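# Place full electrode packs flat on the low platform

## Task

Three packs of welding electrodes are present; one or two are full and the rest are partly used, and appearance does not reveal which (weight or feel while holding may). Every full pack must end up lying flat on the low platform, and no partly used pack may be on it. The task fails if at the end the robot still holds a partly used pack lifted off the bench. Anything that stays in place only because the robot is supporting it does not count. At the end the grippers must release and move away.

## Robot and tools

Robot: two arms, left_arm and right_arm, each with seven joints plus a parallel gripper. Despite the names, left_arm sits on the +y side of the scene; the names do not refer to sides of any image.

Frame: one shared scene frame, in metres. The origin lies on the table surface midway between the arms, +x points out over the table, +z points up, +y toward left_arm. Printed gripper positions (end_effector_position) and orientations (end_effector_quat_wxyz) use this frame, along with linear (m/s) and angular (rad/s) velocities. Printed hand positions may be somewhat off, more so when an arm is stretched far.

Gripper geometry: fingers extend along the gripper's +z axis and close along its y axis. The reported point sits between the pads when closed, roughly 2 cm short of the fingertips; closing pushes the tips about 10 mm further along +z.

Tool execute_actions, argument actions: a list holding one item or nothing.
- Empty list {"actions": []}: no command, just returns the present state.
- Motion {"actions": [{"rows": [[...]], "steps": N}]}: rows is a list of 1 to 15 rows; steps is 1 to 15 (default 15), each step 1/30 s. One row is used per step; if rows run out the final row repeats. Each row is exactly 16 numbers covering both arms, even if one arm is not moving: left_arm's 7 joint targets then its opening, followed by right_arm's 7 joint targets then its opening. Joint values are absolute target angles in radians (the same form as the Joint positions line), not offsets. Column order and stated ranges: waist -6.283..6.283, shoulder -2.059..2.094, upper arm roll -6.283..6.283, elbow -0.192..3.927, forearm roll -6.283..6.283, wrist pitch -1.693..3.142, wrist roll -6.283..6.283. Opening is an absolute command from -1 (closed) to +1 (fully open, 0.084 m pad gap).
- Wait {"actions": [{"steps": N}]}: N up to 300 control steps counted from the previous result; nothing new is commanded.
- Optional pictures (boolean) turns camera images on or off for that result; by default they are included.
A refused call sends nothing. A target more than 0.010 rad beyond a joint's range end, and further out than its last reported angle, is refused. True ends can differ from the listed ones by up to 0.010 rad; a target past the real end is clipped there, and "joint sent to its limit" may be reported (possibly about a motion still running). Absence of that message does not prove more travel is available.

Motion limits: joint targets move at most 3.14 rad/s with about 0.16 s to accelerate, and all joints of one arm are timed to arrive together. Each step the sent target stays within 0.623 rad of the measured angle, and if the targets would shift the gripper more than 70 mm from where it is, the whole arm's targets are scaled back. Large moves therefore take several calls. Between calls the arms keep heading to the last row sent until they have nearly stopped or a step was HELD.

Result lines: the state line per arm (pose and velocities); Joint positions and Joint velocities, one block per arm, seven joints then the pad gap in metres; joint torques in the same order without the gripper (raw drive output with per-arm offset, scale and noise, nonzero even in free air, so only changes are informative, e.g. for judging a held pack's weight); grip_measured, the measured opening on the command scale. "joint command not followed" means a clearance check altered or blocked joint targets on some steps; HELD marks steps where part or all of your row was not sent. MOTOR HOT appears from 65 °C; at 80 °C an OVER-TEMPERATURE FAULT brakes that arm until it cools. A TORQUE FAULT happens when contact torque reaches a joint's load limit (waist 46, shoulder 46, upper arm roll 27.6, elbow 27.6, forearm roll 27.6, wrist pitch 18.4, wrist roll 18.4 N m, held weight included): the arm backs that joint off, pauses 10 s and drops the rest of the call.

Gripping: to hold something, keep commanding an opening clearly less than grip_measured; a bigger gap squeezes harder (about 24 N per pad maximum for objects up to about 6 cm). Closing fast can overshoot force. Commanding exactly the read grip_measured gives light pressure; wide parts may slip.

Tool zoom_image: camera ("cam_high" or "cam_low") and region [x0, y0, x1, y1] in pixels of that camera's last full image, origin top-left, at most 504x504. Both images are 896x504. cam_high sits high at about (1.085, -0.556, 1.296); cam_low sits near table level at about (0.954, -0.165, 0.153). Calibration given: cam_high K=[[518.03,0,449.262],[0,518.03,252.944],[0,0,1]]; cam_low K=[[272.723,0,445.596],[0,272.723,252.061],[0,0,1]], both pinhole with radial distortion; actual placement may be off by a couple of degrees and several millimetres.

Tool finished_scene: argument scene, the number of the current scene. It ends the scene irreversibly and reports whether the task succeeded; the next result gives the following task.

Suggested order: look, locate the packs and the low platform, pick each pack, judge full vs partly used by torque change or behaviour while lifted, set full ones flat on the platform and partly used ones back on the bench off the platform, open, retreat, then finish.

Avoid: dropping or knocking anything off the table, letting the arms collide or push each other, hard pushes or slams, ending while holding a pack, and prolonged heavy holding that heats motors. Brief external tugs on held parts or pushes on loose objects may occur.

Each tool is called after "Request:" as name(argument=value, ...), one argument or row to a line, values as JSON.

## Session

Request:
execute_actions(
  actions=[],
)

Scene clock: 0.00 s of 6600.00 s.
left_arm: end_effector_position=(+0.2319, +0.6486, +0.2502) grip_measured=+1.00 end_effector_quat_wxyz=(-0.001, +0.907, +0.420, +0.001) end_effector_velocity=(+0.000, +0.000, +0.000) end_effector_angular_velocity=(+0.000, +0.000, -0.001) | right_arm: end_effector_position=(+0.4106, +0.0712, +0.1742) grip_measured=+1.00 end_effector_quat_wxyz=(+0.634, -0.637, -0.315, +0.305) end_effector_velocity=(+0.000, +0.000, -0.000) end_effector_angular_velocity=(-0.000, -0.001, -0.000)
Joint positions: left_arm=[ 0.874 -0.25   0.001  0.919  0.001  1.167 -0.002  0.084] | right_arm=[ 0.211  0.986  0.003  1.882  1.103  2.065 -0.809  0.084]
Joint velocities: left_arm=[ 0.    -0.    -0.     0.     0.     0.     0.001 -0.   ] | right_arm=[ 0.    -0.    -0.    -0.     0.    -0.001 -0.    -0.   ]
Joint torques (N m, as the arm reports them, + toward a larger angle): no reading
Motor temperatures (°C, as the motors report them): left_arm=[35 29 29 34 37 32 35] | right_arm=[35 34 33 32 33 36 31]

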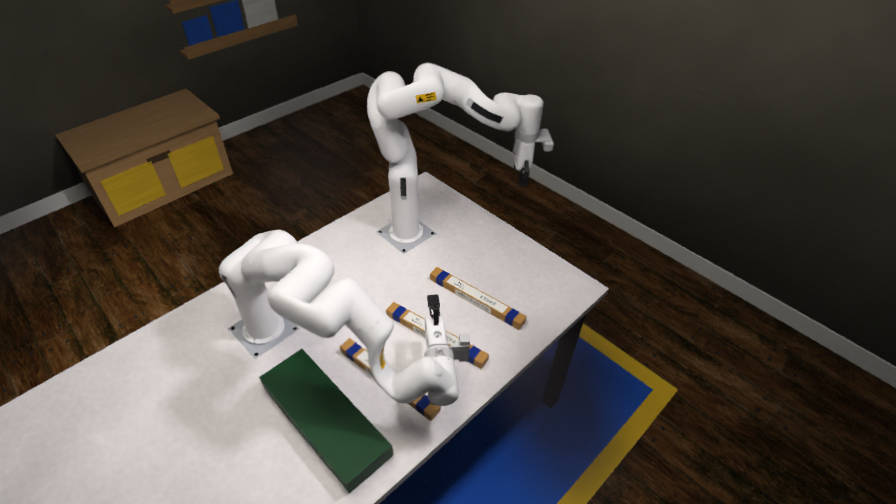

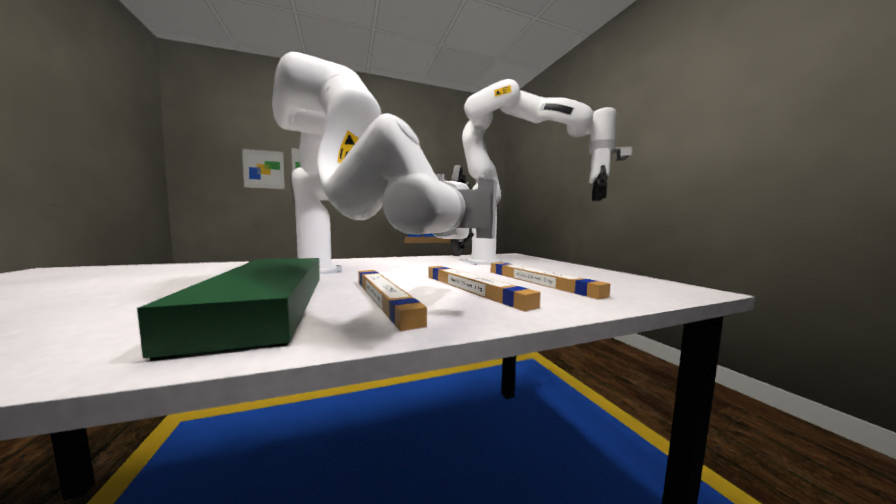

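Request:
execute_actions(
  actions=[
    {"rows":[[0.874,-0.25,0,0.919,0,1.167,0,1,0.6,-0.1,0,1.0,0,1.1,0.6,1]],"steps":15},
  ],
)

Scene clock: 4.37 s of 6600.00 s.
left_arm: end_effector_position=(+0.2322, +0.6482, +0.2499) grip_measured=+1.00 end_effector_quat_wxyz=(-0.000, +0.908, +0.419, +0.001) end_effector_velocity=(-0.000, -0.000, +0.000) end_effector_angular_velocity=(-0.002, -0.002, +0.002) | right_arm: end_effector_position=(+0.3207, +0.0357, +0.1509) grip_measured=+1.00 end_effector_quat_wxyz=(-0.131, +0.931, +0.232, -0.249) end_effector_velocity=(+0.154, -0.226, +0.243) end_effector_angular_velocity=(-1.464, -2.290, -0.654)
Joint positions: left_arm=[ 0.874 -0.25   0.     0.919  0.     1.167 -0.     0.084] | right_arm=[ 0.52   0.284  0.003  1.229  0.4    1.385 -0.101  0.084]
Joint velocities: left_arm=[-0.    -0.     0.001 -0.    -0.002  0.     0.     0.   ] | right_arm=[ 0.388 -1.743 -0.01  -1.059 -1.728 -1.344  1.924  0.   ]
Joint torques (N m, as the arm reports them, + toward a larger angle): left_arm=[  0.67 -12.19   1.18  17.04  -0.06  -0.49  -0.59] | right_arm=[ -7.84 -12.15  -3.11  11.91   1.56  -0.64  -0.5 ]
Motor temperatures (°C, as the motors report them): left_arm=[35 29 29 34 37 32 35] | right_arm=[35 34 33 32 33 36 31]
Steps of this call (steps 1 to 90: nothing new was sent; then 0.87 s passed at rest; steps 91 to 105: all 15 steps of this action). Readings (joint positions):
91: left_arm=[0.874 -0.250 0.001 0.919 0.001 1.167 -0.002] | right_arm=[0.211 0.986 0.003 1.882 1.103 2.065 -0.809]
92: left_arm=[0.874 -0.250 0.001 0.919 0.001 1.167 -0.002] | right_arm=[0.213 0.982 0.002 1.877 1.099 2.060 -0.804]
94: left_arm=[0.874 -0.250 0.001 0.919 0.000 1.167 -0.001] | right_arm=[0.236 0.942 -0.003 1.831 1.055 2.014 -0.759]
98: left_arm=[0.874 -0.250 0.000 0.919 0.000 1.167 -0.000] | right_arm=[0.353 0.747 0.004 1.642 0.863 1.824 -0.568]
105: the state above

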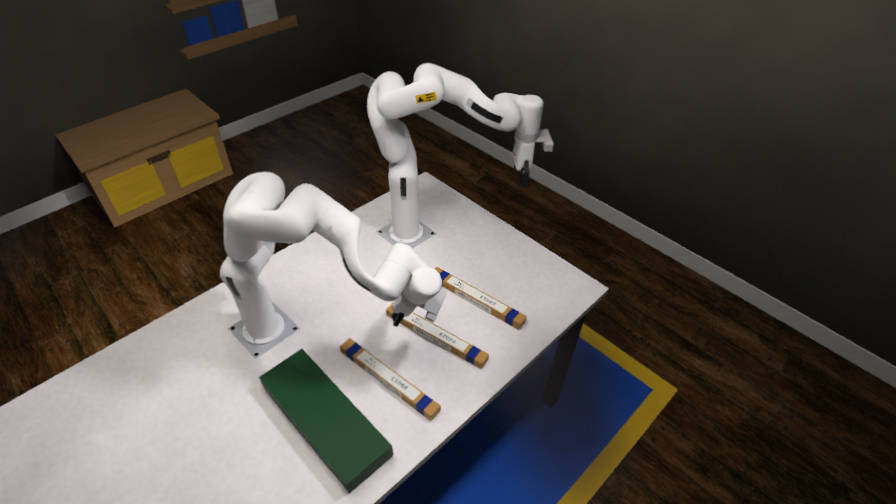

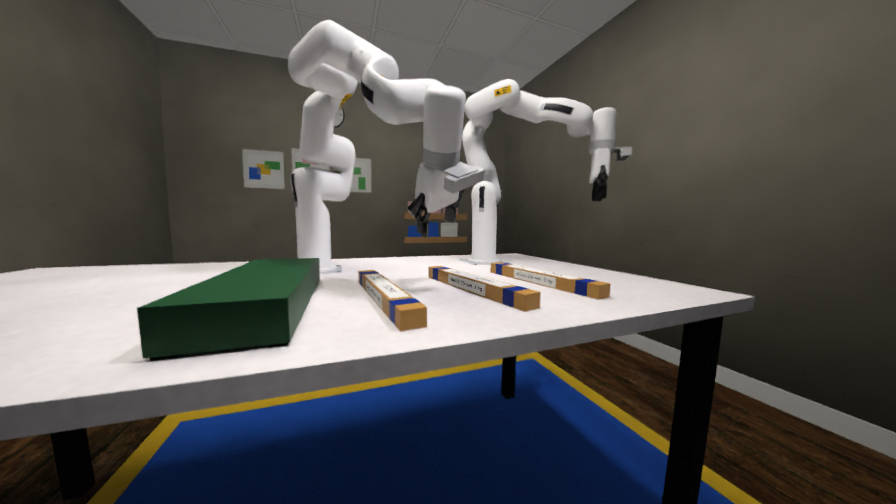

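Request:
execute_actions(
  actions=[
    {"steps":15},
  ],
)

Scene clock: 5.63 s of 6600.00 s.
left_arm: end_effector_position=(+0.2322, +0.6482, +0.2499) grip_measured=+1.00 end_effector_quat_wxyz=(-0.000, +0.908, +0.419, +0.001) end_effector_velocity=(+0.000, -0.000, +0.000) end_effector_angular_velocity=(+0.000, -0.000, -0.002) | right_arm: end_effector_position=(+0.3589, -0.0073, +0.2260) grip_measured=+1.00 end_effector_quat_wxyz=(+0.000, +1.000, +0.014, -0.000) end_effector_velocity=(+0.000, -0.000, +0.000) end_effector_angular_velocity=(-0.000, +0.000, -0.001)
Joint positions: left_arm=[ 0.874 -0.25   0.     0.919  0.     1.167 -0.     0.084] | right_arm=[ 0.6   -0.1   -0.     1.     0.     1.1    0.6    0.084]
Joint velocities: left_arm=[-0.    -0.001 -0.    -0.     0.    -0.     0.001  0.   ] | right_arm=[-0.    -0.    -0.001  0.    -0.     0.001 -0.     0.   ]
Joint torques (N m, as the arm reports them, + toward a larger angle): left_arm=[  0.63 -11.94   1.22  16.55  -0.06  -0.37  -0.75] | right_arm=[ -1.46 -14.33   0.83  12.24  -0.46  -2.38  -0.38]
Motor temperatures (°C, as the motors report them): left_arm=[35 29 29 34 37 32 35] | right_arm=[35 34 33 32 33 36 31]
Steps of this call (steps 1 to 30: the robot went on to your last target; steps 31 to 38: nothing new was sent). Readings (joint positions):
1: left_arm=[0.874 -0.250 0.000 0.919 0.000 1.167 -0.000] | right_arm=[0.531 0.229 0.002 1.198 0.345 1.344 -0.036]
2: left_arm=[0.874 -0.250 0.000 0.919 0.000 1.167 -0.000] | right_arm=[0.540 0.182 0.001 1.171 0.296 1.308 0.031]
4: left_arm=[0.874 -0.250 0.000 0.919 0.000 1.167 -0.000] | right_arm=[0.557 0.097 -0.001 1.121 0.207 1.245 0.179]
8: left_arm=[0.874 -0.250 0.000 0.919 0.000 1.167 -0.000] | right_arm=[0.586 -0.038 -0.001 1.039 0.066 1.146 0.461]
38: the state above
All arms were judged still, so your last target was given up. Only a new action makes them travel on or press farther. Fingers that are still opening or closing keep moving.

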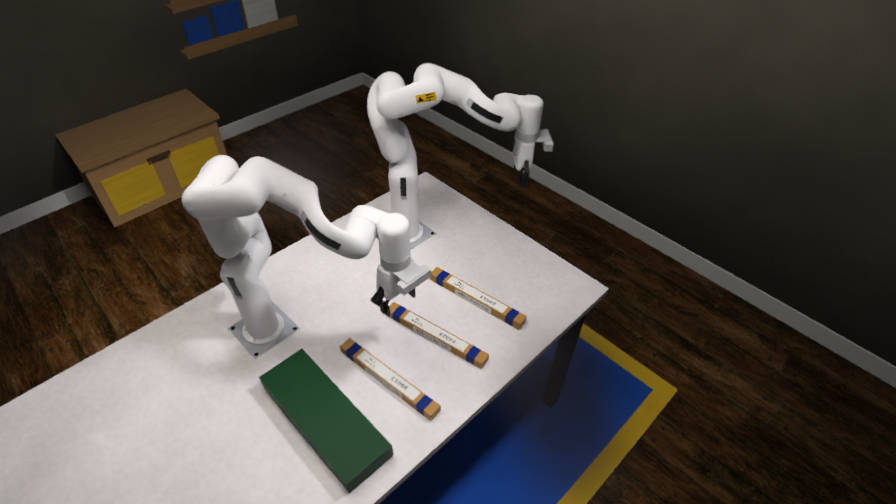

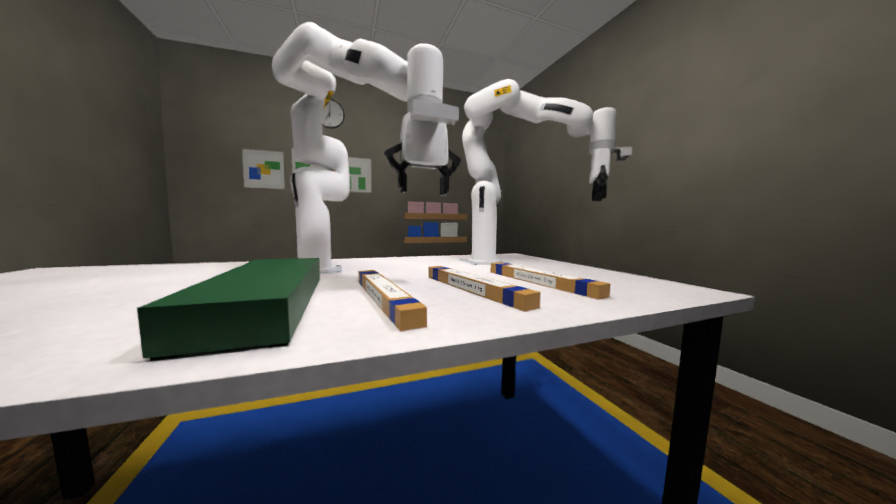

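Request:
execute_actions(
  actions=[
    {"rows":[[0.874,-0.25,0,0.919,0,1.167,0,1,0.55,0.22,0,1.1,0,0.88,0.55,1]],"steps":15},
    {"steps":10},
  ],
)


Request:
execute_actions(
  actions=[
    {"rows":[[0.874,-0.25,0,0.919,0,1.167,0,1,0.55,0.22,0,1.1,0,0.88,0.55,1]],"steps":15},
  ],
)

Scene clock: 9.63 s of 6600.00 s.
left_arm: end_effector_position=(+0.2322, +0.6482, +0.2499) grip_measured=+1.00 end_effector_quat_wxyz=(-0.000, +0.908, +0.419, +0.001) end_effector_velocity=(-0.001, +0.001, +0.000) end_effector_angular_velocity=(+0.001, +0.000, +0.002) | right_arm: end_effector_position=(+0.4236, +0.0092, +0.1338) grip_measured=+1.00 end_effector_quat_wxyz=(+0.001, +1.000, +0.014, -0.001) end_effector_velocity=(+0.034, +0.021, -0.009) end_effector_angular_velocity=(+0.044, -0.062, +0.016)
Joint positions: left_arm=[ 0.874 -0.25   0.     0.919 -0.     1.167 -0.     0.084] | right_arm=[ 0.551  0.211 -0.     1.096 -0.     0.888  0.552  0.084]
Joint velocities: left_arm=[ 0.001 -0.     0.003 -0.     0.001 -0.     0.001  0.   ] | right_arm=[-0.013  0.084  0.01   0.069  0.001 -0.092 -0.02   0.   ]
Joint torques (N m, as the arm reports them, + toward a larger angle): left_arm=[  0.17 -12.56   1.13  16.72  -0.2   -0.43  -0.58] | right_arm=[ -0.47 -20.67   1.03  11.41  -0.41  -2.3   -0.37]
Motor temperatures (°C, as the motors report them): left_arm=[35 29 29 35 37 32 35] | right_arm=[35 34 33 32 33 36 31]
Steps of this call (steps 1 to 90: nothing new was sent; then 0.50 s passed at rest; steps 91 to 105: all 15 steps of this action). Readings (joint positions):
91: left_arm=[0.874 -0.250 -0.000 0.919 0.000 1.167 0.000] | right_arm=[0.600 -0.100 0.000 1.000 0.000 1.100 0.600]
92: left_arm=[0.874 -0.250 -0.000 0.919 -0.000 1.167 -0.000] | right_arm=[0.599 -0.097 0.000 1.002 0.000 1.097 0.599]
94: left_arm=[0.874 -0.250 -0.000 0.919 -0.000 1.167 0.000] | right_arm=[0.593 -0.058 0.001 1.018 0.000 1.066 0.592]
98: left_arm=[0.874 -0.250 0.000 0.919 -0.000 1.167 -0.000] | right_arm=[0.571 0.089 -0.000 1.057 -0.000 0.971 0.571]
105: the state above

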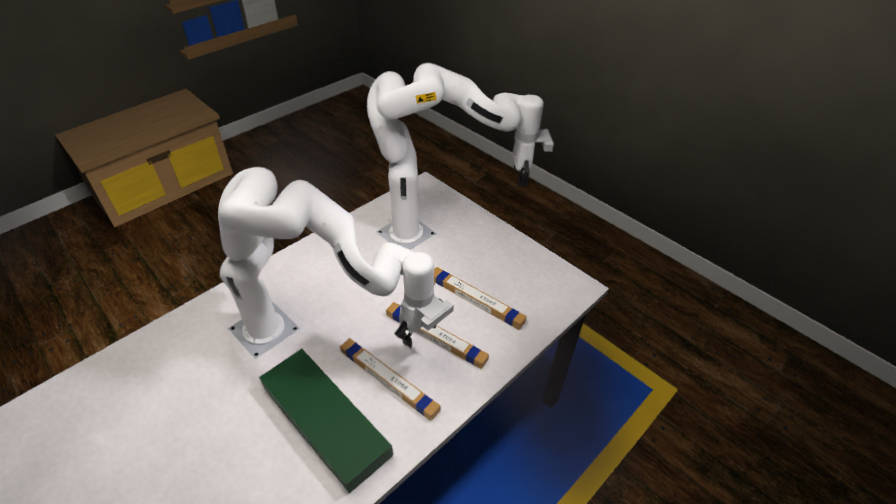

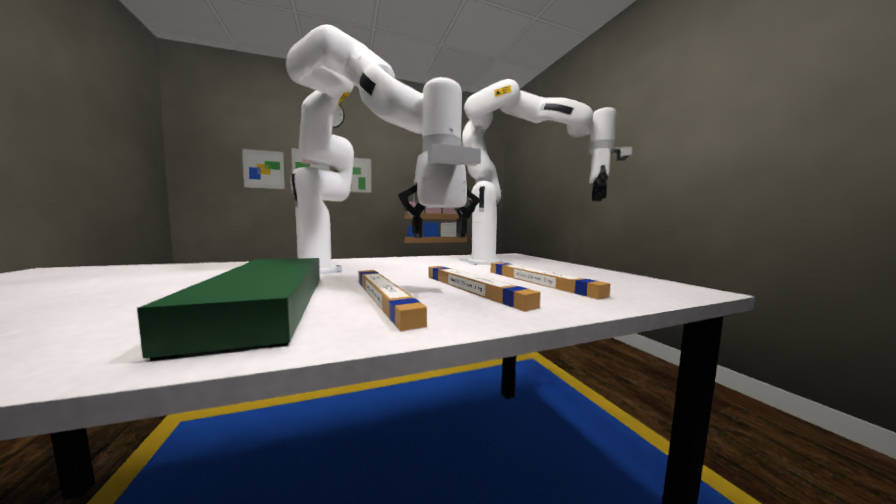

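Request:
execute_actions(
  actions=[
    {"rows":[[0.874,-0.25,0,0.919,0,1.167,0,1,0.61,0.36,0,1.1,0,0.74,0.61,1]],"steps":15},
  ],
)

Scene clock: 11.27 s of 6600.00 s.
left_arm: end_effector_position=(+0.2322, +0.6482, +0.2499) grip_measured=+1.00 end_effector_quat_wxyz=(-0.000, +0.908, +0.419, +0.001) end_effector_velocity=(+0.001, -0.000, +0.001) end_effector_angular_velocity=(+0.001, -0.002, -0.001) | right_arm: end_effector_position=(+0.4198, +0.0415, +0.0722) grip_measured=+1.00 end_effector_quat_wxyz=(-0.001, +1.000, +0.013, +0.001) end_effector_velocity=(-0.006, +0.003, -0.009) end_effector_angular_velocity=(-0.004, +0.008, +0.004)
Joint positions: left_arm=[ 0.874 -0.25  -0.     0.919 -0.     1.167  0.     0.084] | right_arm=[ 0.609  0.358 -0.001  1.101  0.     0.741  0.609  0.084]
Joint velocities: left_arm=[-0.001 -0.001 -0.001  0.001 -0.001 -0.    -0.001 -0.   ] | right_arm=[ 0.006  0.015  0.005 -0.007  0.    -0.013  0.006 -0.   ]
Joint torques (N m, as the arm reports them, + toward a larger angle): left_arm=[  0.32 -12.36   1.04  16.56  -0.4   -0.34  -0.5 ] | right_arm=[ -0.89 -20.93   1.22  10.3   -0.4   -2.1   -0.42]
Motor temperatures (°C, as the motors report them): left_arm=[35 29 29 35 37 32 35] | right_arm=[35 34 33 32 33 36 31]
Steps of this call (steps 1 to 15: the robot went on to your last target; steps 16 to 34: nothing new was sent; steps 35 to 49: all 15 steps of this action). Readings (joint positions):
35: left_arm=[0.874 -0.250 0.000 0.919 0.000 1.167 -0.000] | right_arm=[0.550 0.220 -0.000 1.100 -0.000 0.880 0.550]
36: left_arm=[0.874 -0.250 -0.000 0.919 0.000 1.167 -0.000] | right_arm=[0.552 0.223 -0.001 1.101 -0.000 0.875 0.552]
38: left_arm=[0.874 -0.250 -0.000 0.919 0.000 1.167 0.000] | right_arm=[0.566 0.258 -0.004 1.105 -0.000 0.834 0.569]
42: left_arm=[0.874 -0.250 -0.000 0.919 -0.000 1.167 -0.000] | right_arm=[0.604 0.345 0.005 1.094 0.000 0.763 0.601]
49: the state above

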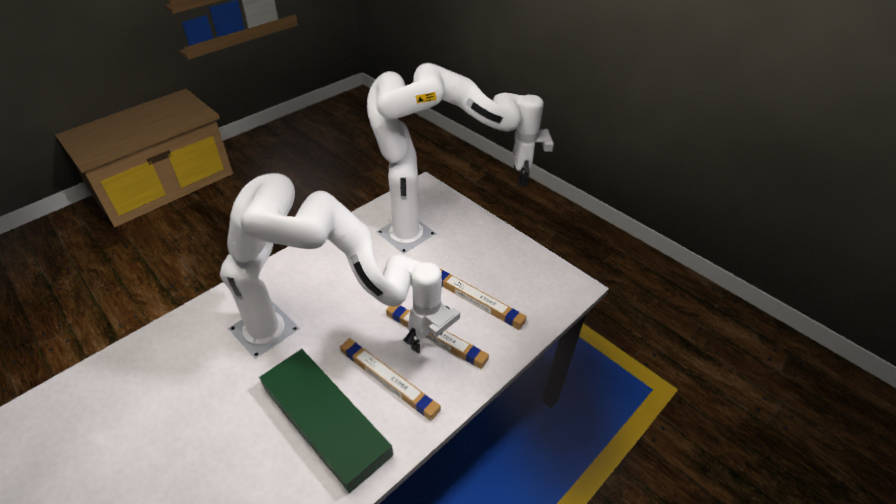

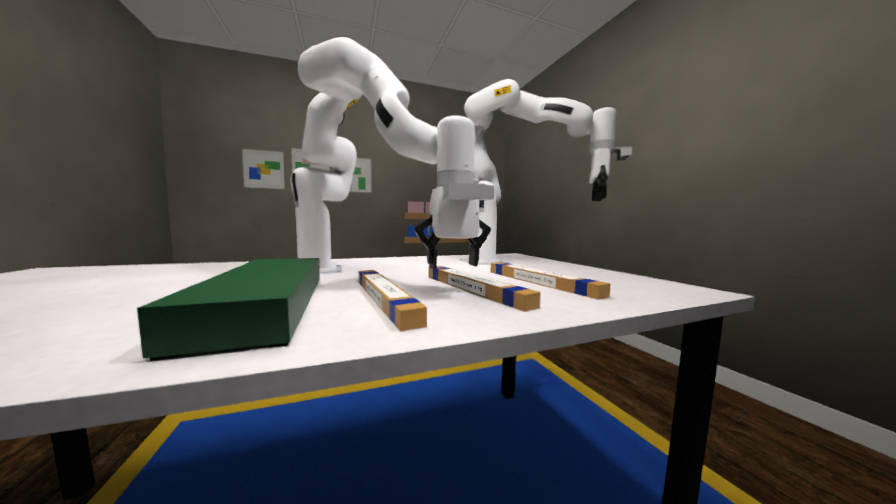

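Looks aligned. Descend to z≈0.035.

Request:
execute_actions(
  actions=[
    {"rows":[[0.874,-0.25,0,0.919,0,1.167,0,1,0.61,0.445,0,1.1,0,0.655,0.61,1]],"steps":15},
  ],
)

Request:
execute_actions(
  actions=[
    {"rows":[[0.874,-0.25,0,0.919,0,1.167,0,1,0.61,0.445,0,1.1,0,0.655,0.61,-1]],"steps":15},
  ],
  pictures=false,
)

Request:
execute_actions(
  actions=[
    {"rows":[[0.874,-0.25,0,0.919,0,1.167,0,1,0.61,0.2,0,1.1,0,0.9,0.61,-1]],"steps":15},
  ],
)

Scene clock: 13.67 s of 6600.00 s.
left_arm: end_effector_position=(+0.2322, +0.6482, +0.2499) grip_measured=+1.00 end_effector_quat_wxyz=(-0.000, +0.908, +0.419, +0.001) end_effector_velocity=(+0.000, +0.000, +0.000) end_effector_angular_velocity=(+0.000, -0.000, -0.000) | right_arm: end_effector_position=(+0.4246, +0.0471, +0.0400) grip_measured=+1.00 end_effector_quat_wxyz=(-0.005, +1.000, +0.014, +0.006) end_effector_velocity=(-0.002, -0.001, -0.001) end_effector_angular_velocity=(+0.002, -0.004, -0.002)
Joint positions: left_arm=[ 0.874 -0.25  -0.     0.919  0.     1.167  0.     0.084] | right_arm=[0.61  0.436 0.    1.106 0.    0.655 0.61  0.084]
Joint velocities: left_arm=[ 0.001  0.    -0.001  0.001 -0.     0.     0.001 -0.   ] | right_arm=[ 0.    -0.007 -0.    -0.015 -0.    -0.012  0.003  0.   ]
Joint torques (N m, as the arm reports them, + toward a larger angle): left_arm=[  0.11 -12.44   1.35  16.57  -0.32  -0.38  -0.63] | right_arm=[-1.43  0.3  -0.35  0.78 -1.28 -1.17  0.22]
Motor temperatures (°C, as the motors report them): left_arm=[35 29 29 35 37 32 35] | right_arm=[35 34 33 32 33 36 31]
Steps of this call (steps 1 to 15: the robot went on to your last target; steps 16 to 57: nothing new was sent; steps 58 to 72: all 15 steps of this action). Readings (joint positions):
58: left_arm=[0.874 -0.250 -0.000 0.919 0.000 1.167 0.000] | right_arm=[0.610 0.360 -0.000 1.100 -0.000 0.740 0.610]
59: left_arm=[0.874 -0.250 0.000 0.919 -0.000 1.167 -0.000] | right_arm=[0.610 0.363 -0.000 1.101 -0.000 0.735 0.610]
61: left_arm=[0.874 -0.250 -0.000 0.919 0.000 1.167 0.000] | right_arm=[0.610 0.391 -0.000 1.104 0.000 0.704 0.610]
65: left_arm=[0.874 -0.250 0.000 0.919 -0.000 1.167 0.000] | right_arm=[0.610 0.430 0.000 1.105 0.000 0.665 0.610]
72: the state above

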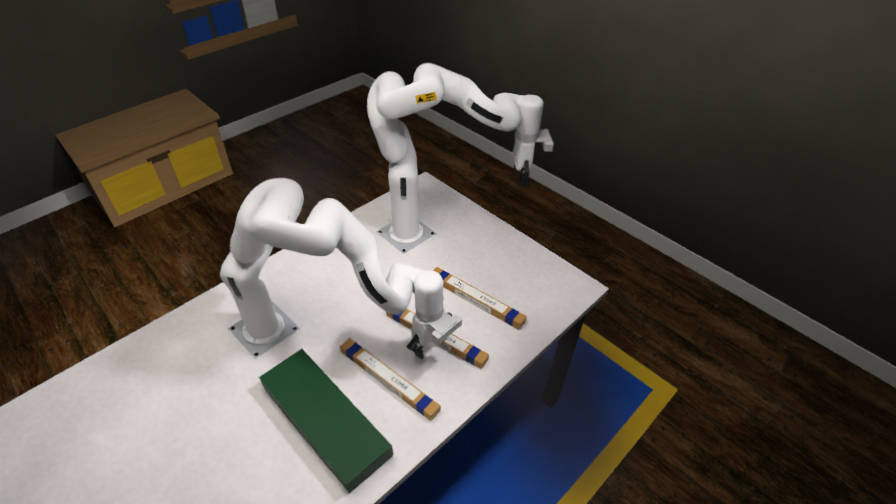

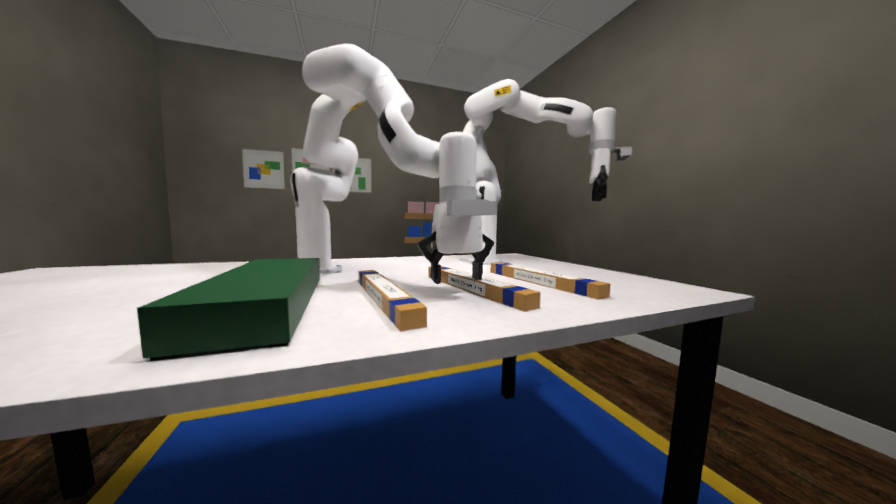

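Scene clock: 14.17 s of 6600.00 s.
left_arm: end_effector_position=(+0.2322, +0.6482, +0.2499) grip_measured=+1.00 end_effector_quat_wxyz=(-0.000, +0.908, +0.419, +0.001) end_effector_velocity=(-0.001, +0.001, +0.000) end_effector_angular_velocity=(-0.000, -0.000, +0.003) | right_arm: end_effector_position=(+0.4254, +0.0551, +0.0455) grip_measured=+0.41 end_effector_quat_wxyz=(-0.010, +1.000, +0.019, +0.011) end_effector_velocity=(+0.002, +0.005, +0.005) end_effector_angular_velocity=(+0.006, -0.007, +0.005)
Joint positions: left_arm=[ 0.874 -0.25  -0.     0.919 -0.     1.167 -0.     0.084] | right_arm=[0.614 0.431 0.007 1.114 0.001 0.653 0.61  0.061]
Joint velocities: left_arm=[ 0.001 -0.     0.001  0.     0.     0.    -0.    -0.   ] | right_arm=[ 0.001 -0.001  0.004  0.013 -0.001  0.005 -0.    -0.024]
Joint torques (N m, as the arm reports them, + toward a larger angle): left_arm=[  0.44 -11.62   0.96  16.6   -0.04  -0.35  -0.57] | right_arm=[-16.19   2.73 -19.18  -3.48  -3.84   2.41  -0.05]
Motor temperatures (°C, as the motors report them): left_arm=[35 29 29 35 37 32 35] | right_arm=[35 34 33 32 33 36 31]
Steps of this call (steps 1 to 15: all 15 steps of this action). Readings (joint positions):
1: left_arm=[0.874 -0.250 -0.000 0.919 -0.000 1.167 0.000] | right_arm=[0.610 0.435 0.001 1.105 0.000 0.654 0.610]
2: left_arm=[0.874 -0.250 0.000 0.919 0.000 1.167 -0.000] | right_arm=[0.610 0.434 0.001 1.106 0.001 0.654 0.610]
4: left_arm=[0.874 -0.250 0.000 0.919 -0.000 1.167 -0.000] | right_arm=[0.611 0.433 0.003 1.107 0.001 0.653 0.610]
8: left_arm=[0.874 -0.250 0.000 0.919 -0.000 1.167 -0.000] | right_arm=[0.612 0.432 0.005 1.110 0.001 0.653 0.610]
15: the state above

Scene clock: 14.67 s of 6600.00 s.
left_arm: end_effector_position=(+0.2322, +0.6482, +0.2499) grip_measured=+1.00 end_effector_quat_wxyz=(-0.000, +0.908, +0.419, +0.001) end_effector_velocity=(-0.001, +0.001, +0.001) end_effector_angular_velocity=(+0.001, -0.001, +0.003) | right_arm: end_effector_position=(+0.4068, +0.0326, +0.1362) grip_measured=-1.00 end_effector_quat_wxyz=(+0.001, +1.000, +0.014, -0.002) end_effector_velocity=(-0.015, -0.008, +0.010) end_effector_angular_velocity=(-0.020, +0.032, +0.003)
Joint positions: left_arm=[ 0.874 -0.25  -0.     0.919 -0.     1.167 -0.     0.084] | right_arm=[ 0.609  0.207 -0.001  1.098 -0.     0.895  0.61   0.   ]
Joint velocities: left_arm=[ 0.003 -0.     0.001  0.001  0.001 -0.     0.     0.   ] | right_arm=[ 0.002 -0.042  0.002 -0.017  0.003  0.063 -0.001  0.   ]
Joint torques (N m, as the arm reports them, + toward a larger angle): left_arm=[  0.41 -12.35   1.34  16.8   -0.06  -0.27  -0.48] | right_arm=[ -1.5  -19.24   0.7   11.35  -0.3   -2.53  -0.33]
Motor temperatures (°C, as the motors report them): left_arm=[35 29 29 35 37 32 35] | right_arm=[35 34 33 32 33 36 31]
Steps of this call (steps 1 to 15: all 15 steps of this action). Readings (joint positions):
1: left_arm=[0.874 -0.250 0.000 0.919 -0.000 1.167 0.000] | right_arm=[0.614 0.431 0.007 1.115 0.001 0.654 0.610]
2: left_arm=[0.874 -0.250 -0.000 0.919 -0.000 1.167 0.000] | right_arm=[0.613 0.428 0.007 1.115 0.001 0.658 0.610]
4: left_arm=[0.874 -0.250 0.000 0.919 -0.000 1.167 -0.000] | right_arm=[0.609 0.399 -0.002 1.103 -0.002 0.704 0.611]
8: left_arm=[0.874 -0.250 -0.000 0.919 -0.000 1.167 0.000] | right_arm=[0.605 0.280 -0.010 1.096 -0.002 0.827 0.611]
15: the state above

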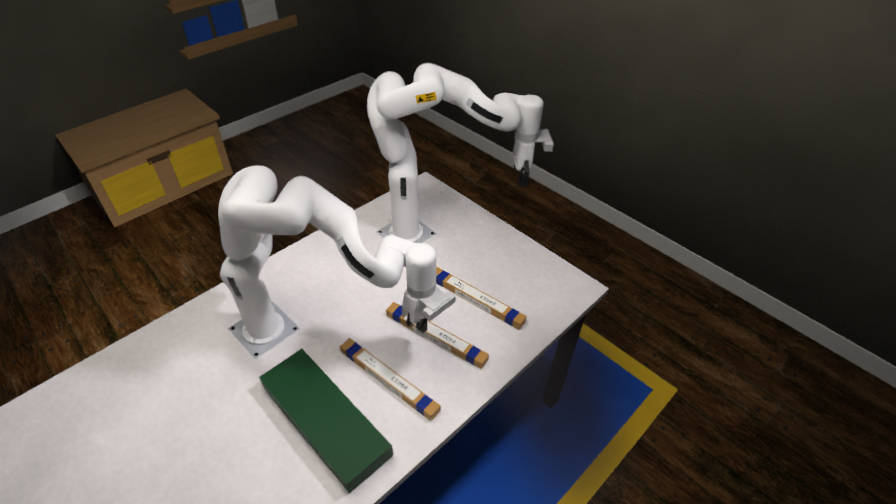

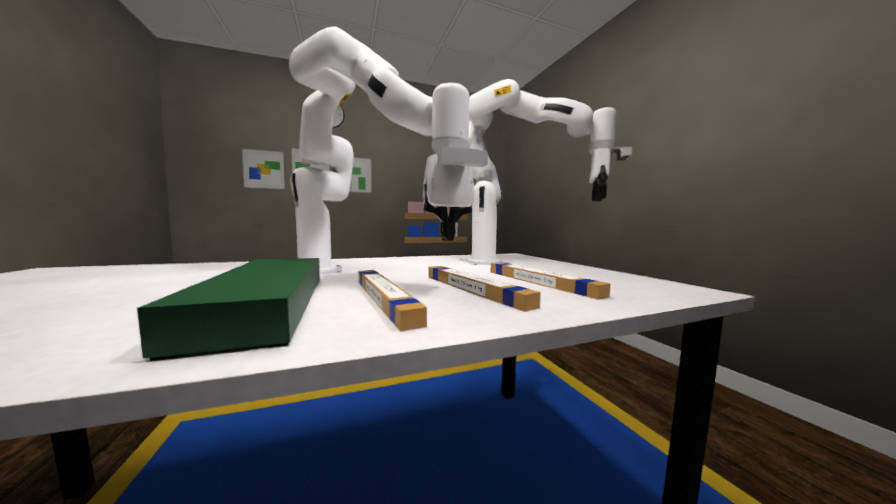

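Request:
execute_actions(
  actions=[
    {"rows":[[0.874,-0.25,0,0.919,0,1.167,0,1,0.68,0.3,0,1.1,0,0.8,0.68,1]],"steps":15},
  ],
  pictures=false,
)

Request:
execute_actions(
  actions=[
    {"rows":[[0.874,-0.25,0,0.919,0,1.167,0,1,0.68,0.46,0,1.1,0,0.64,0.68,1]],"steps":15},
  ],
)

Scene clock: 16.80 s of 6600.00 s.
left_arm: end_effector_position=(+0.2322, +0.6482, +0.2499) grip_measured=+1.00 end_effector_quat_wxyz=(-0.000, +0.908, +0.419, +0.001) end_effector_velocity=(-0.000, +0.001, +0.000) end_effector_angular_velocity=(-0.000, -0.001, +0.002) | right_arm: end_effector_position=(+0.3940, +0.0670, +0.0980) grip_measured=+1.00 end_effector_quat_wxyz=(-0.000, +1.000, +0.013, +0.001) end_effector_velocity=(-0.007, +0.006, -0.006) end_effector_angular_velocity=(-0.002, +0.006, +0.010)
Joint positions: left_arm=[ 0.874 -0.25  -0.     0.919  0.     1.167 -0.     0.084] | right_arm=[ 0.679  0.298 -0.001  1.101 -0.     0.801  0.679  0.084]
Joint velocities: left_arm=[ 0.001  0.001  0.001  0.001 -0.001 -0.     0.    -0.   ] | right_arm=[ 0.009  0.01   0.009 -0.005  0.    -0.009  0.007  0.003]
Joint torques (N m, as the arm reports them, + toward a larger angle): left_arm=[ -0.38 -12.51   1.12  16.45  -0.1   -0.26  -0.55] | right_arm=[ -1.31 -20.47   1.04  10.83  -0.55  -2.4   -0.42]
Motor temperatures (°C, as the motors report them): left_arm=[35 29 29 35 37 32 35] | right_arm=[35 34 33 33 33 36 31]
Steps of this call (steps 1 to 15: the robot went on to your last target; steps 16 to 49: nothing new was sent; steps 50 to 64: all 15 steps of this action). Readings (joint positions):
50: left_arm=[0.874 -0.250 -0.000 0.919 -0.000 1.167 -0.000] | right_arm=[0.610 0.200 -0.000 1.100 -0.000 0.900 0.610]
51: left_arm=[0.874 -0.250 -0.000 0.919 0.000 1.167 0.000] | right_arm=[0.613 0.203 -0.001 1.101 -0.000 0.895 0.614]
53: left_arm=[0.874 -0.250 -0.000 0.919 -0.000 1.167 -0.000] | right_arm=[0.634 0.234 -0.005 1.104 -0.000 0.861 0.637]
57: left_arm=[0.874 -0.250 0.000 0.919 -0.000 1.167 -0.000] | right_arm=[0.674 0.291 0.006 1.095 0.000 0.815 0.670]
64: the state above

Scene clock: 17.30 s of 6600.00 s.
left_arm: end_effector_position=(+0.2322, +0.6482, +0.2499) grip_measured=+1.00 end_effector_quat_wxyz=(-0.000, +0.908, +0.419, +0.001) end_effector_velocity=(+0.001, -0.001, +0.000) end_effector_angular_velocity=(+0.000, -0.001, -0.002) | right_arm: end_effector_position=(+0.3990, +0.0841, +0.0353) grip_measured=+1.00 end_effector_quat_wxyz=(-0.010, +1.000, +0.021, +0.007) end_effector_velocity=(+0.005, -0.001, -0.003) end_effector_angular_velocity=(-0.002, -0.003, -0.005)
Joint positions: left_arm=[ 0.874 -0.25   0.     0.919 -0.     1.167  0.     0.084] | right_arm=[0.685 0.451 0.01  1.111 0.001 0.637 0.68  0.084]
Joint velocities: left_arm=[-0.002  0.    -0.002  0.001 -0.001 -0.    -0.001  0.   ] | right_arm=[-0.001  0.012 -0.006  0.009 -0.002 -0.004 -0.     0.   ]
Joint torques (N m, as the arm reports them, + toward a larger angle): left_arm=[  0.38 -12.34   1.03  16.76  -0.18  -0.32  -0.54] | right_arm=[-16.24  -1.04 -18.73  -2.68  -3.16   3.05   0.36]
Motor temperatures (°C, as the motors report them): left_arm=[35 29 29 35 37 32 35] | right_arm=[35 34 33 33 33 36 31]
Steps of this call (steps 1 to 15: all 15 steps of this action). Readings (joint positions):
1: left_arm=[0.874 -0.250 -0.000 0.919 -0.000 1.167 -0.000] | right_arm=[0.679 0.299 -0.001 1.101 -0.000 0.800 0.680]
2: left_arm=[0.874 -0.250 0.000 0.919 -0.000 1.167 -0.000] | right_arm=[0.679 0.302 -0.001 1.101 -0.000 0.795 0.680]
4: left_arm=[0.874 -0.250 -0.000 0.919 0.000 1.167 0.000] | right_arm=[0.680 0.339 -0.000 1.106 0.000 0.753 0.680]
8: left_arm=[0.874 -0.250 0.000 0.919 0.000 1.167 -0.000] | right_arm=[0.680 0.431 0.002 1.103 0.001 0.666 0.679]
15: the state above

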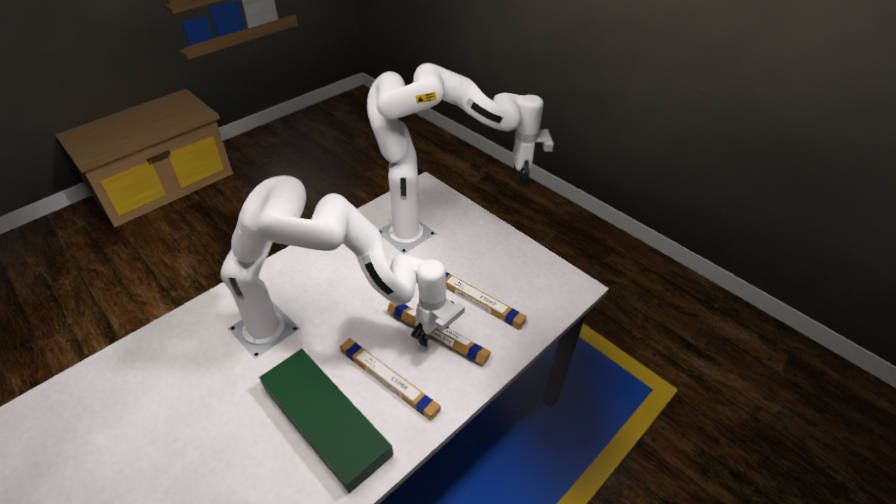

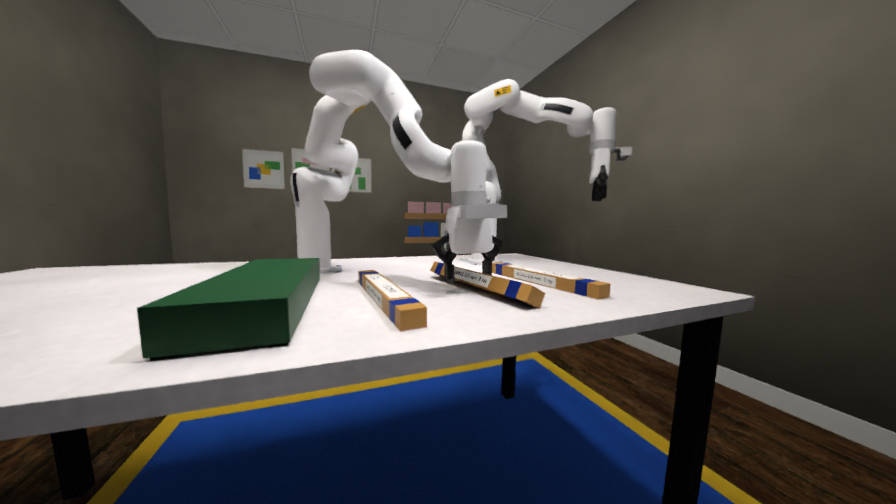

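Still on the edge, tipping it. Shift further.

Request:
execute_actions(
  actions=[
    {"rows":[[0.874,-0.25,0,0.919,0,1.167,0,1,0.74,0.3,0,1.12,0,0.82,0.74,1]],"steps":15},
  ],
  pictures=false,
)

Request:
execute_actions(
  actions=[
    {"rows":[[0.874,-0.25,0,0.919,0,1.167,0,1,0.74,0.47,0,1.12,0,0.65,0.74,1]],"steps":15},
  ],
)

Scene clock: 19.37 s of 6600.00 s.
left_arm: end_effector_position=(+0.2322, +0.6482, +0.2499) grip_measured=+1.00 end_effector_quat_wxyz=(-0.000, +0.908, +0.419, +0.001) end_effector_velocity=(+0.000, +0.000, +0.001) end_effector_angular_velocity=(+0.002, -0.000, -0.001) | right_arm: end_effector_position=(+0.3748, +0.0900, +0.0995) grip_measured=+1.00 end_effector_quat_wxyz=(+0.003, +1.000, +0.013, -0.002) end_effector_velocity=(+0.001, +0.006, +0.015) end_effector_angular_velocity=(+0.014, -0.012, -0.003)
Joint positions: left_arm=[ 0.874 -0.25   0.     0.919  0.     1.167 -0.     0.084] | right_arm=[ 0.738  0.304 -0.002  1.117 -0.     0.819  0.739  0.084]
Joint velocities: left_arm=[-0.001 -0.     0.001  0.001  0.001  0.     0.    -0.   ] | right_arm=[ 0.008 -0.022 -0.002  0.013  0.003  0.018  0.007  0.   ]
Joint torques (N m, as the arm reports them, + toward a larger angle): left_arm=[  0.13 -12.01   1.06  16.7   -0.15  -0.3   -0.71] | right_arm=[ -1.24 -21.29   1.29  10.98  -0.78  -2.48  -0.49]
Motor temperatures (°C, as the motors report them): left_arm=[35 29 29 35 37 32 35] | right_arm=[35 34 33 32 33 36 31]
Steps of this call (steps 1 to 15: the robot went on to your last target; steps 16 to 47: nothing new was sent; steps 48 to 62: all 15 steps of this action). Readings (joint positions):
48: left_arm=[0.874 -0.250 0.000 0.919 -0.000 1.167 0.000] | right_arm=[0.680 0.447 0.010 1.109 0.000 0.640 0.680]
49: left_arm=[0.874 -0.250 -0.000 0.919 -0.000 1.167 -0.000] | right_arm=[0.681 0.445 0.009 1.109 -0.000 0.645 0.681]
51: left_arm=[0.874 -0.250 -0.000 0.919 -0.000 1.167 0.000] | right_arm=[0.690 0.419 -0.004 1.105 -0.002 0.689 0.697]
55: left_arm=[0.874 -0.250 -0.000 0.919 0.000 1.167 -0.000] | right_arm=[0.724 0.330 -0.007 1.111 -0.002 0.792 0.730]
62: the state above

Scene clock: 19.87 s of 6600.00 s.
left_arm: end_effector_position=(+0.2322, +0.6482, +0.2499) grip_measured=+1.00 end_effector_quat_wxyz=(-0.000, +0.908, +0.419, +0.001) end_effector_velocity=(-0.000, -0.000, +0.000) end_effector_angular_velocity=(+0.000, +0.001, -0.001) | right_arm: end_effector_position=(+0.3815, +0.0995, +0.0292) grip_measured=+1.00 end_effector_quat_wxyz=(-0.001, +1.000, +0.014, +0.001) end_effector_velocity=(-0.001, +0.001, -0.007) end_effector_angular_velocity=(+0.001, -0.000, +0.002)
Joint positions: left_arm=[ 0.874 -0.25  -0.     0.919 -0.     1.167 -0.     0.084] | right_arm=[ 0.74   0.467 -0.     1.122  0.     0.652  0.74   0.084]
Joint velocities: left_arm=[-0.    -0.001 -0.    -0.     0.001  0.     0.001 -0.   ] | right_arm=[ 0.     0.015  0.002 -0.004 -0.001 -0.019  0.    -0.   ]
Joint torques (N m, as the arm reports them, + toward a larger angle): left_arm=[  0.82 -12.23   1.14  16.57  -0.36  -0.48  -0.34] | right_arm=[ -1.48 -21.6    0.62   9.64  -0.27  -2.39  -0.38]
Motor temperatures (°C, as the motors report them): left_arm=[35 29 29 35 37 32 35] | right_arm=[35 34 33 32 33 36 31]
Steps of this call (steps 1 to 15: all 15 steps of this action). Readings (joint positions):
1: left_arm=[0.874 -0.250 -0.000 0.919 -0.000 1.167 0.000] | right_arm=[0.738 0.304 -0.002 1.117 -0.000 0.819 0.740]
2: left_arm=[0.874 -0.250 -0.000 0.919 0.000 1.167 -0.000] | right_arm=[0.738 0.306 -0.002 1.118 -0.000 0.816 0.740]
4: left_arm=[0.874 -0.250 0.000 0.919 0.000 1.167 0.000] | right_arm=[0.739 0.338 -0.001 1.124 -0.000 0.775 0.740]
8: left_arm=[0.874 -0.250 -0.000 0.919 -0.000 1.167 -0.000] | right_arm=[0.740 0.447 -0.000 1.113 -0.000 0.682 0.740]
15: the state above

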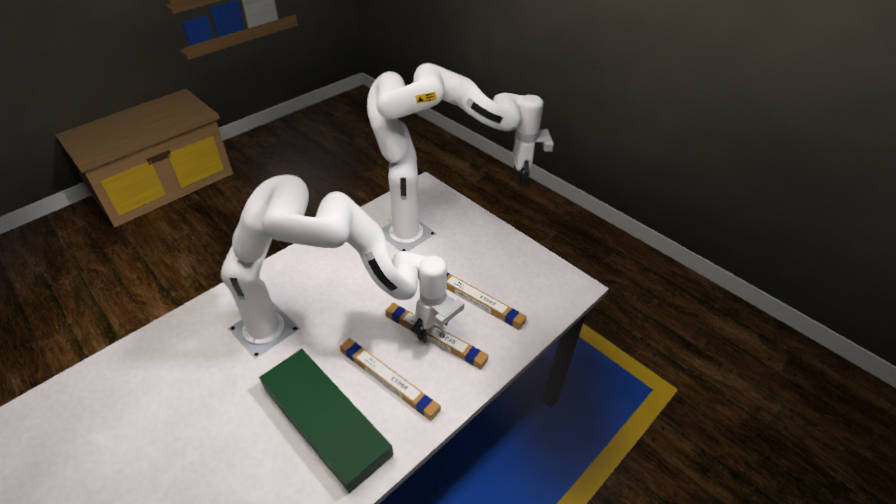

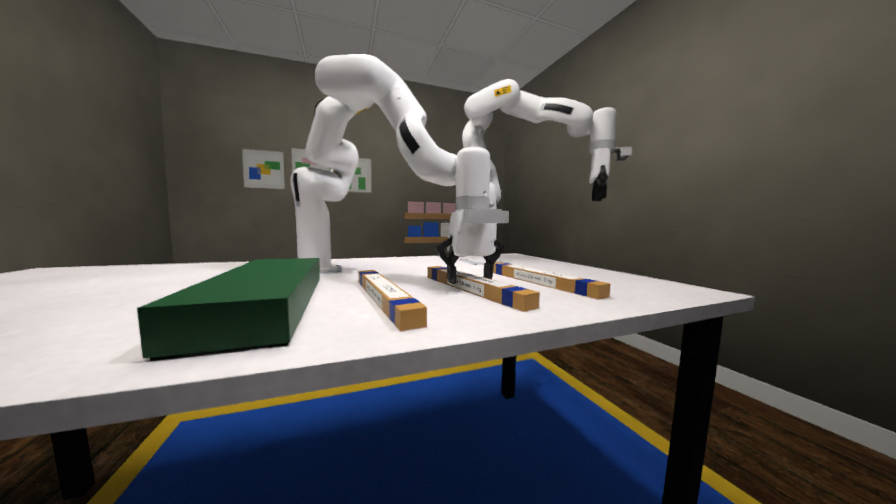

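Request:
execute_actions(
  actions=[
    {"rows":[[0.874,-0.25,0,0.919,0,1.167,0,1,0.74,0.47,0,1.12,0,0.65,0.74,-1]],"steps":15},
  ],
  pictures=false,
)

Request:
execute_actions(
  actions=[
    {"rows":[[0.874,-0.25,0,0.919,0,1.167,0,1,0.74,0.3,0,1.12,0,0.82,0.74,-1]],"steps":15},
  ],
  pictures=false,
)

Request:
execute_actions(
  actions=[
    {"steps":20},
  ],
  pictures=false,
)

Scene clock: 22.80 s of 6600.00 s.
left_arm: end_effector_position=(+0.2322, +0.6482, +0.2499) grip_measured=+1.00 end_effector_quat_wxyz=(-0.000, +0.908, +0.419, +0.001) end_effector_velocity=(+0.001, -0.001, -0.000) end_effector_angular_velocity=(+0.000, +0.001, -0.003) | right_arm: end_effector_position=(+0.3807, +0.0988, +0.0272) grip_measured=-0.02 end_effector_quat_wxyz=(-0.000, +1.000, +0.014, +0.000) end_effector_velocity=(+0.000, -0.000, -0.000) end_effector_angular_velocity=(-0.000, -0.000, +0.000)
Joint positions: left_arm=[ 0.874 -0.25   0.     0.919  0.     1.167 -0.     0.084] | right_arm=[ 0.74   0.47  -0.     1.12  -0.     0.65   0.74   0.043]
Joint velocities: left_arm=[-0.002  0.    -0.001 -0.     0.001 -0.    -0.    -0.   ] | right_arm=[-0.    -0.    -0.    -0.    -0.001 -0.     0.001  0.   ]
Joint torques (N m, as the arm reports them, + toward a larger angle): left_arm=[  0.42 -12.36   1.12  16.55  -0.31  -0.34  -0.55] | right_arm=[ -0.23 -21.13   1.78  10.1   -0.05  -2.58  -0.46]
Motor temperatures (°C, as the motors report them): left_arm=[35 29 29 35 37 32 35] | right_arm=[35 34 33 33 33 36 31]
Steps of this call (steps 1 to 15: the robot went on to your last target; steps 16 to 73: nothing new was sent; steps 74 to 88: all 15 steps of this action). Readings (joint positions):
74: left_arm=[0.874 -0.250 -0.000 0.919 -0.000 1.167 -0.000] | right_arm=[0.740 0.470 0.000 1.120 0.000 0.650 0.740]
75: left_arm=[0.874 -0.250 0.000 0.919 -0.000 1.167 0.000] | right_arm=[0.740 0.470 0.000 1.120 -0.000 0.650 0.740]
77: left_arm=[0.874 -0.250 -0.000 0.919 0.000 1.167 -0.000] | right_arm=[0.740 0.470 -0.000 1.120 0.000 0.650 0.740]
81: left_arm=[0.874 -0.250 -0.000 0.919 0.000 1.167 0.000] | right_arm=[0.739 0.470 -0.002 1.120 -0.000 0.651 0.740]
88: the state above

Scene clock: 23.30 s of 6600.00 s.
left_arm: end_effector_position=(+0.2322, +0.6482, +0.2499) grip_measured=+1.00 end_effector_quat_wxyz=(-0.000, +0.908, +0.419, +0.001) end_effector_velocity=(-0.000, +0.000, -0.000) end_effector_angular_velocity=(+0.001, +0.001, -0.001) | right_arm: end_effector_position=(+0.3727, +0.0916, +0.0992) grip_measured=-0.10 end_effector_quat_wxyz=(+0.003, +1.000, +0.014, -0.003) end_effector_velocity=(-0.003, -0.004, +0.002) end_effector_angular_velocity=(-0.011, +0.009, -0.001)
Joint positions: left_arm=[ 0.874 -0.25  -0.     0.919 -0.     1.167  0.     0.084] | right_arm=[0.74  0.304 0.    1.116 0.    0.819 0.74  0.04 ]
Joint velocities: left_arm=[ 0.001 -0.    -0.001 -0.001  0.002 -0.001  0.     0.   ] | right_arm=[-0.    -0.009 -0.002 -0.003 -0.002  0.021  0.    -0.   ]
Joint torques (N m, as the arm reports them, + toward a larger angle): left_arm=[  0.65 -12.09   1.28  16.68  -0.32  -0.24  -0.48] | right_arm=[ -1.96 -26.15   0.44  15.15  -0.64  -3.87  -0.3 ]
Motor temperatures (°C, as the motors report them): left_arm=[35 29 29 35 37 32 35] | right_arm=[35 35 33 33 33 36 31]
Steps of this call (steps 1 to 15: all 15 steps of this action). Readings (joint positions):
1: left_arm=[0.874 -0.250 -0.000 0.919 -0.000 1.167 -0.000] | right_arm=[0.740 0.470 -0.000 1.120 -0.000 0.650 0.740]
2: left_arm=[0.874 -0.250 0.000 0.919 0.000 1.167 0.000] | right_arm=[0.740 0.467 0.000 1.120 0.000 0.654 0.740]
4: left_arm=[0.874 -0.250 -0.000 0.919 -0.000 1.167 0.000] | right_arm=[0.741 0.433 0.001 1.111 0.000 0.698 0.740]
8: left_arm=[0.874 -0.250 -0.000 0.919 -0.000 1.167 -0.000] | right_arm=[0.740 0.326 -0.000 1.124 0.000 0.788 0.740]
15: the state above

Scene clock: 23.97 s of 6600.00 s.
left_arm: end_effector_position=(+0.2322, +0.6482, +0.2499) grip_measured=+1.00 end_effector_quat_wxyz=(-0.000, +0.908, +0.419, +0.001) end_effector_velocity=(-0.000, +0.000, +0.000) end_effector_angular_velocity=(+0.001, +0.000, +0.000) | right_arm: end_effector_position=(+0.3745, +0.0930, +0.1029) grip_measured=-0.10 end_effector_quat_wxyz=(+0.000, +1.000, +0.014, -0.000) end_effector_velocity=(-0.000, -0.000, +0.000) end_effector_angular_velocity=(+0.000, +0.001, -0.001)
Joint positions: left_arm=[ 0.874 -0.25  -0.     0.919 -0.     1.167  0.     0.084] | right_arm=[ 0.74  0.3  -0.    1.12 -0.    0.82  0.74  0.04]
Joint velocities: left_arm=[ 0.    -0.     0.     0.     0.001  0.    -0.    -0.   ] | right_arm=[-0.    -0.    -0.     0.001  0.001  0.001  0.    -0.   ]
Joint torques (N m, as the arm reports them, + toward a larger angle): left_arm=[ -0.03 -12.18   1.13  16.76  -0.27  -0.4   -0.56] | right_arm=[ -1.67 -25.26   0.84  13.7   -0.61  -3.05  -0.43]
Motor temperatures (°C, as the motors report them): left_arm=[35 29 29 35 37 32 35] | right_arm=[35 35 33 33 33 36 31]
Steps of this call (steps 1 to 15: the robot went on to your last target; steps 16 to 20: nothing new was sent). Readings (joint positions):
1: left_arm=[0.874 -0.250 0.000 0.919 0.000 1.167 -0.000] | right_arm=[0.740 0.304 0.000 1.116 0.000 0.820 0.740]
2: left_arm=[0.874 -0.250 -0.000 0.919 -0.000 1.167 -0.000] | right_arm=[0.740 0.303 0.000 1.117 0.000 0.820 0.740]
4: left_arm=[0.874 -0.250 0.000 0.919 0.000 1.167 0.000] | right_arm=[0.740 0.302 0.000 1.119 -0.000 0.819 0.740]
8: left_arm=[0.874 -0.250 0.000 0.919 -0.000 1.167 -0.000] | right_arm=[0.740 0.300 -0.000 1.120 -0.000 0.820 0.740]
20: the state above
All arms were judged still, so your last target was given up. Only a new action makes them travel on or press farther. Fingers that are still opening or closing keep moving.


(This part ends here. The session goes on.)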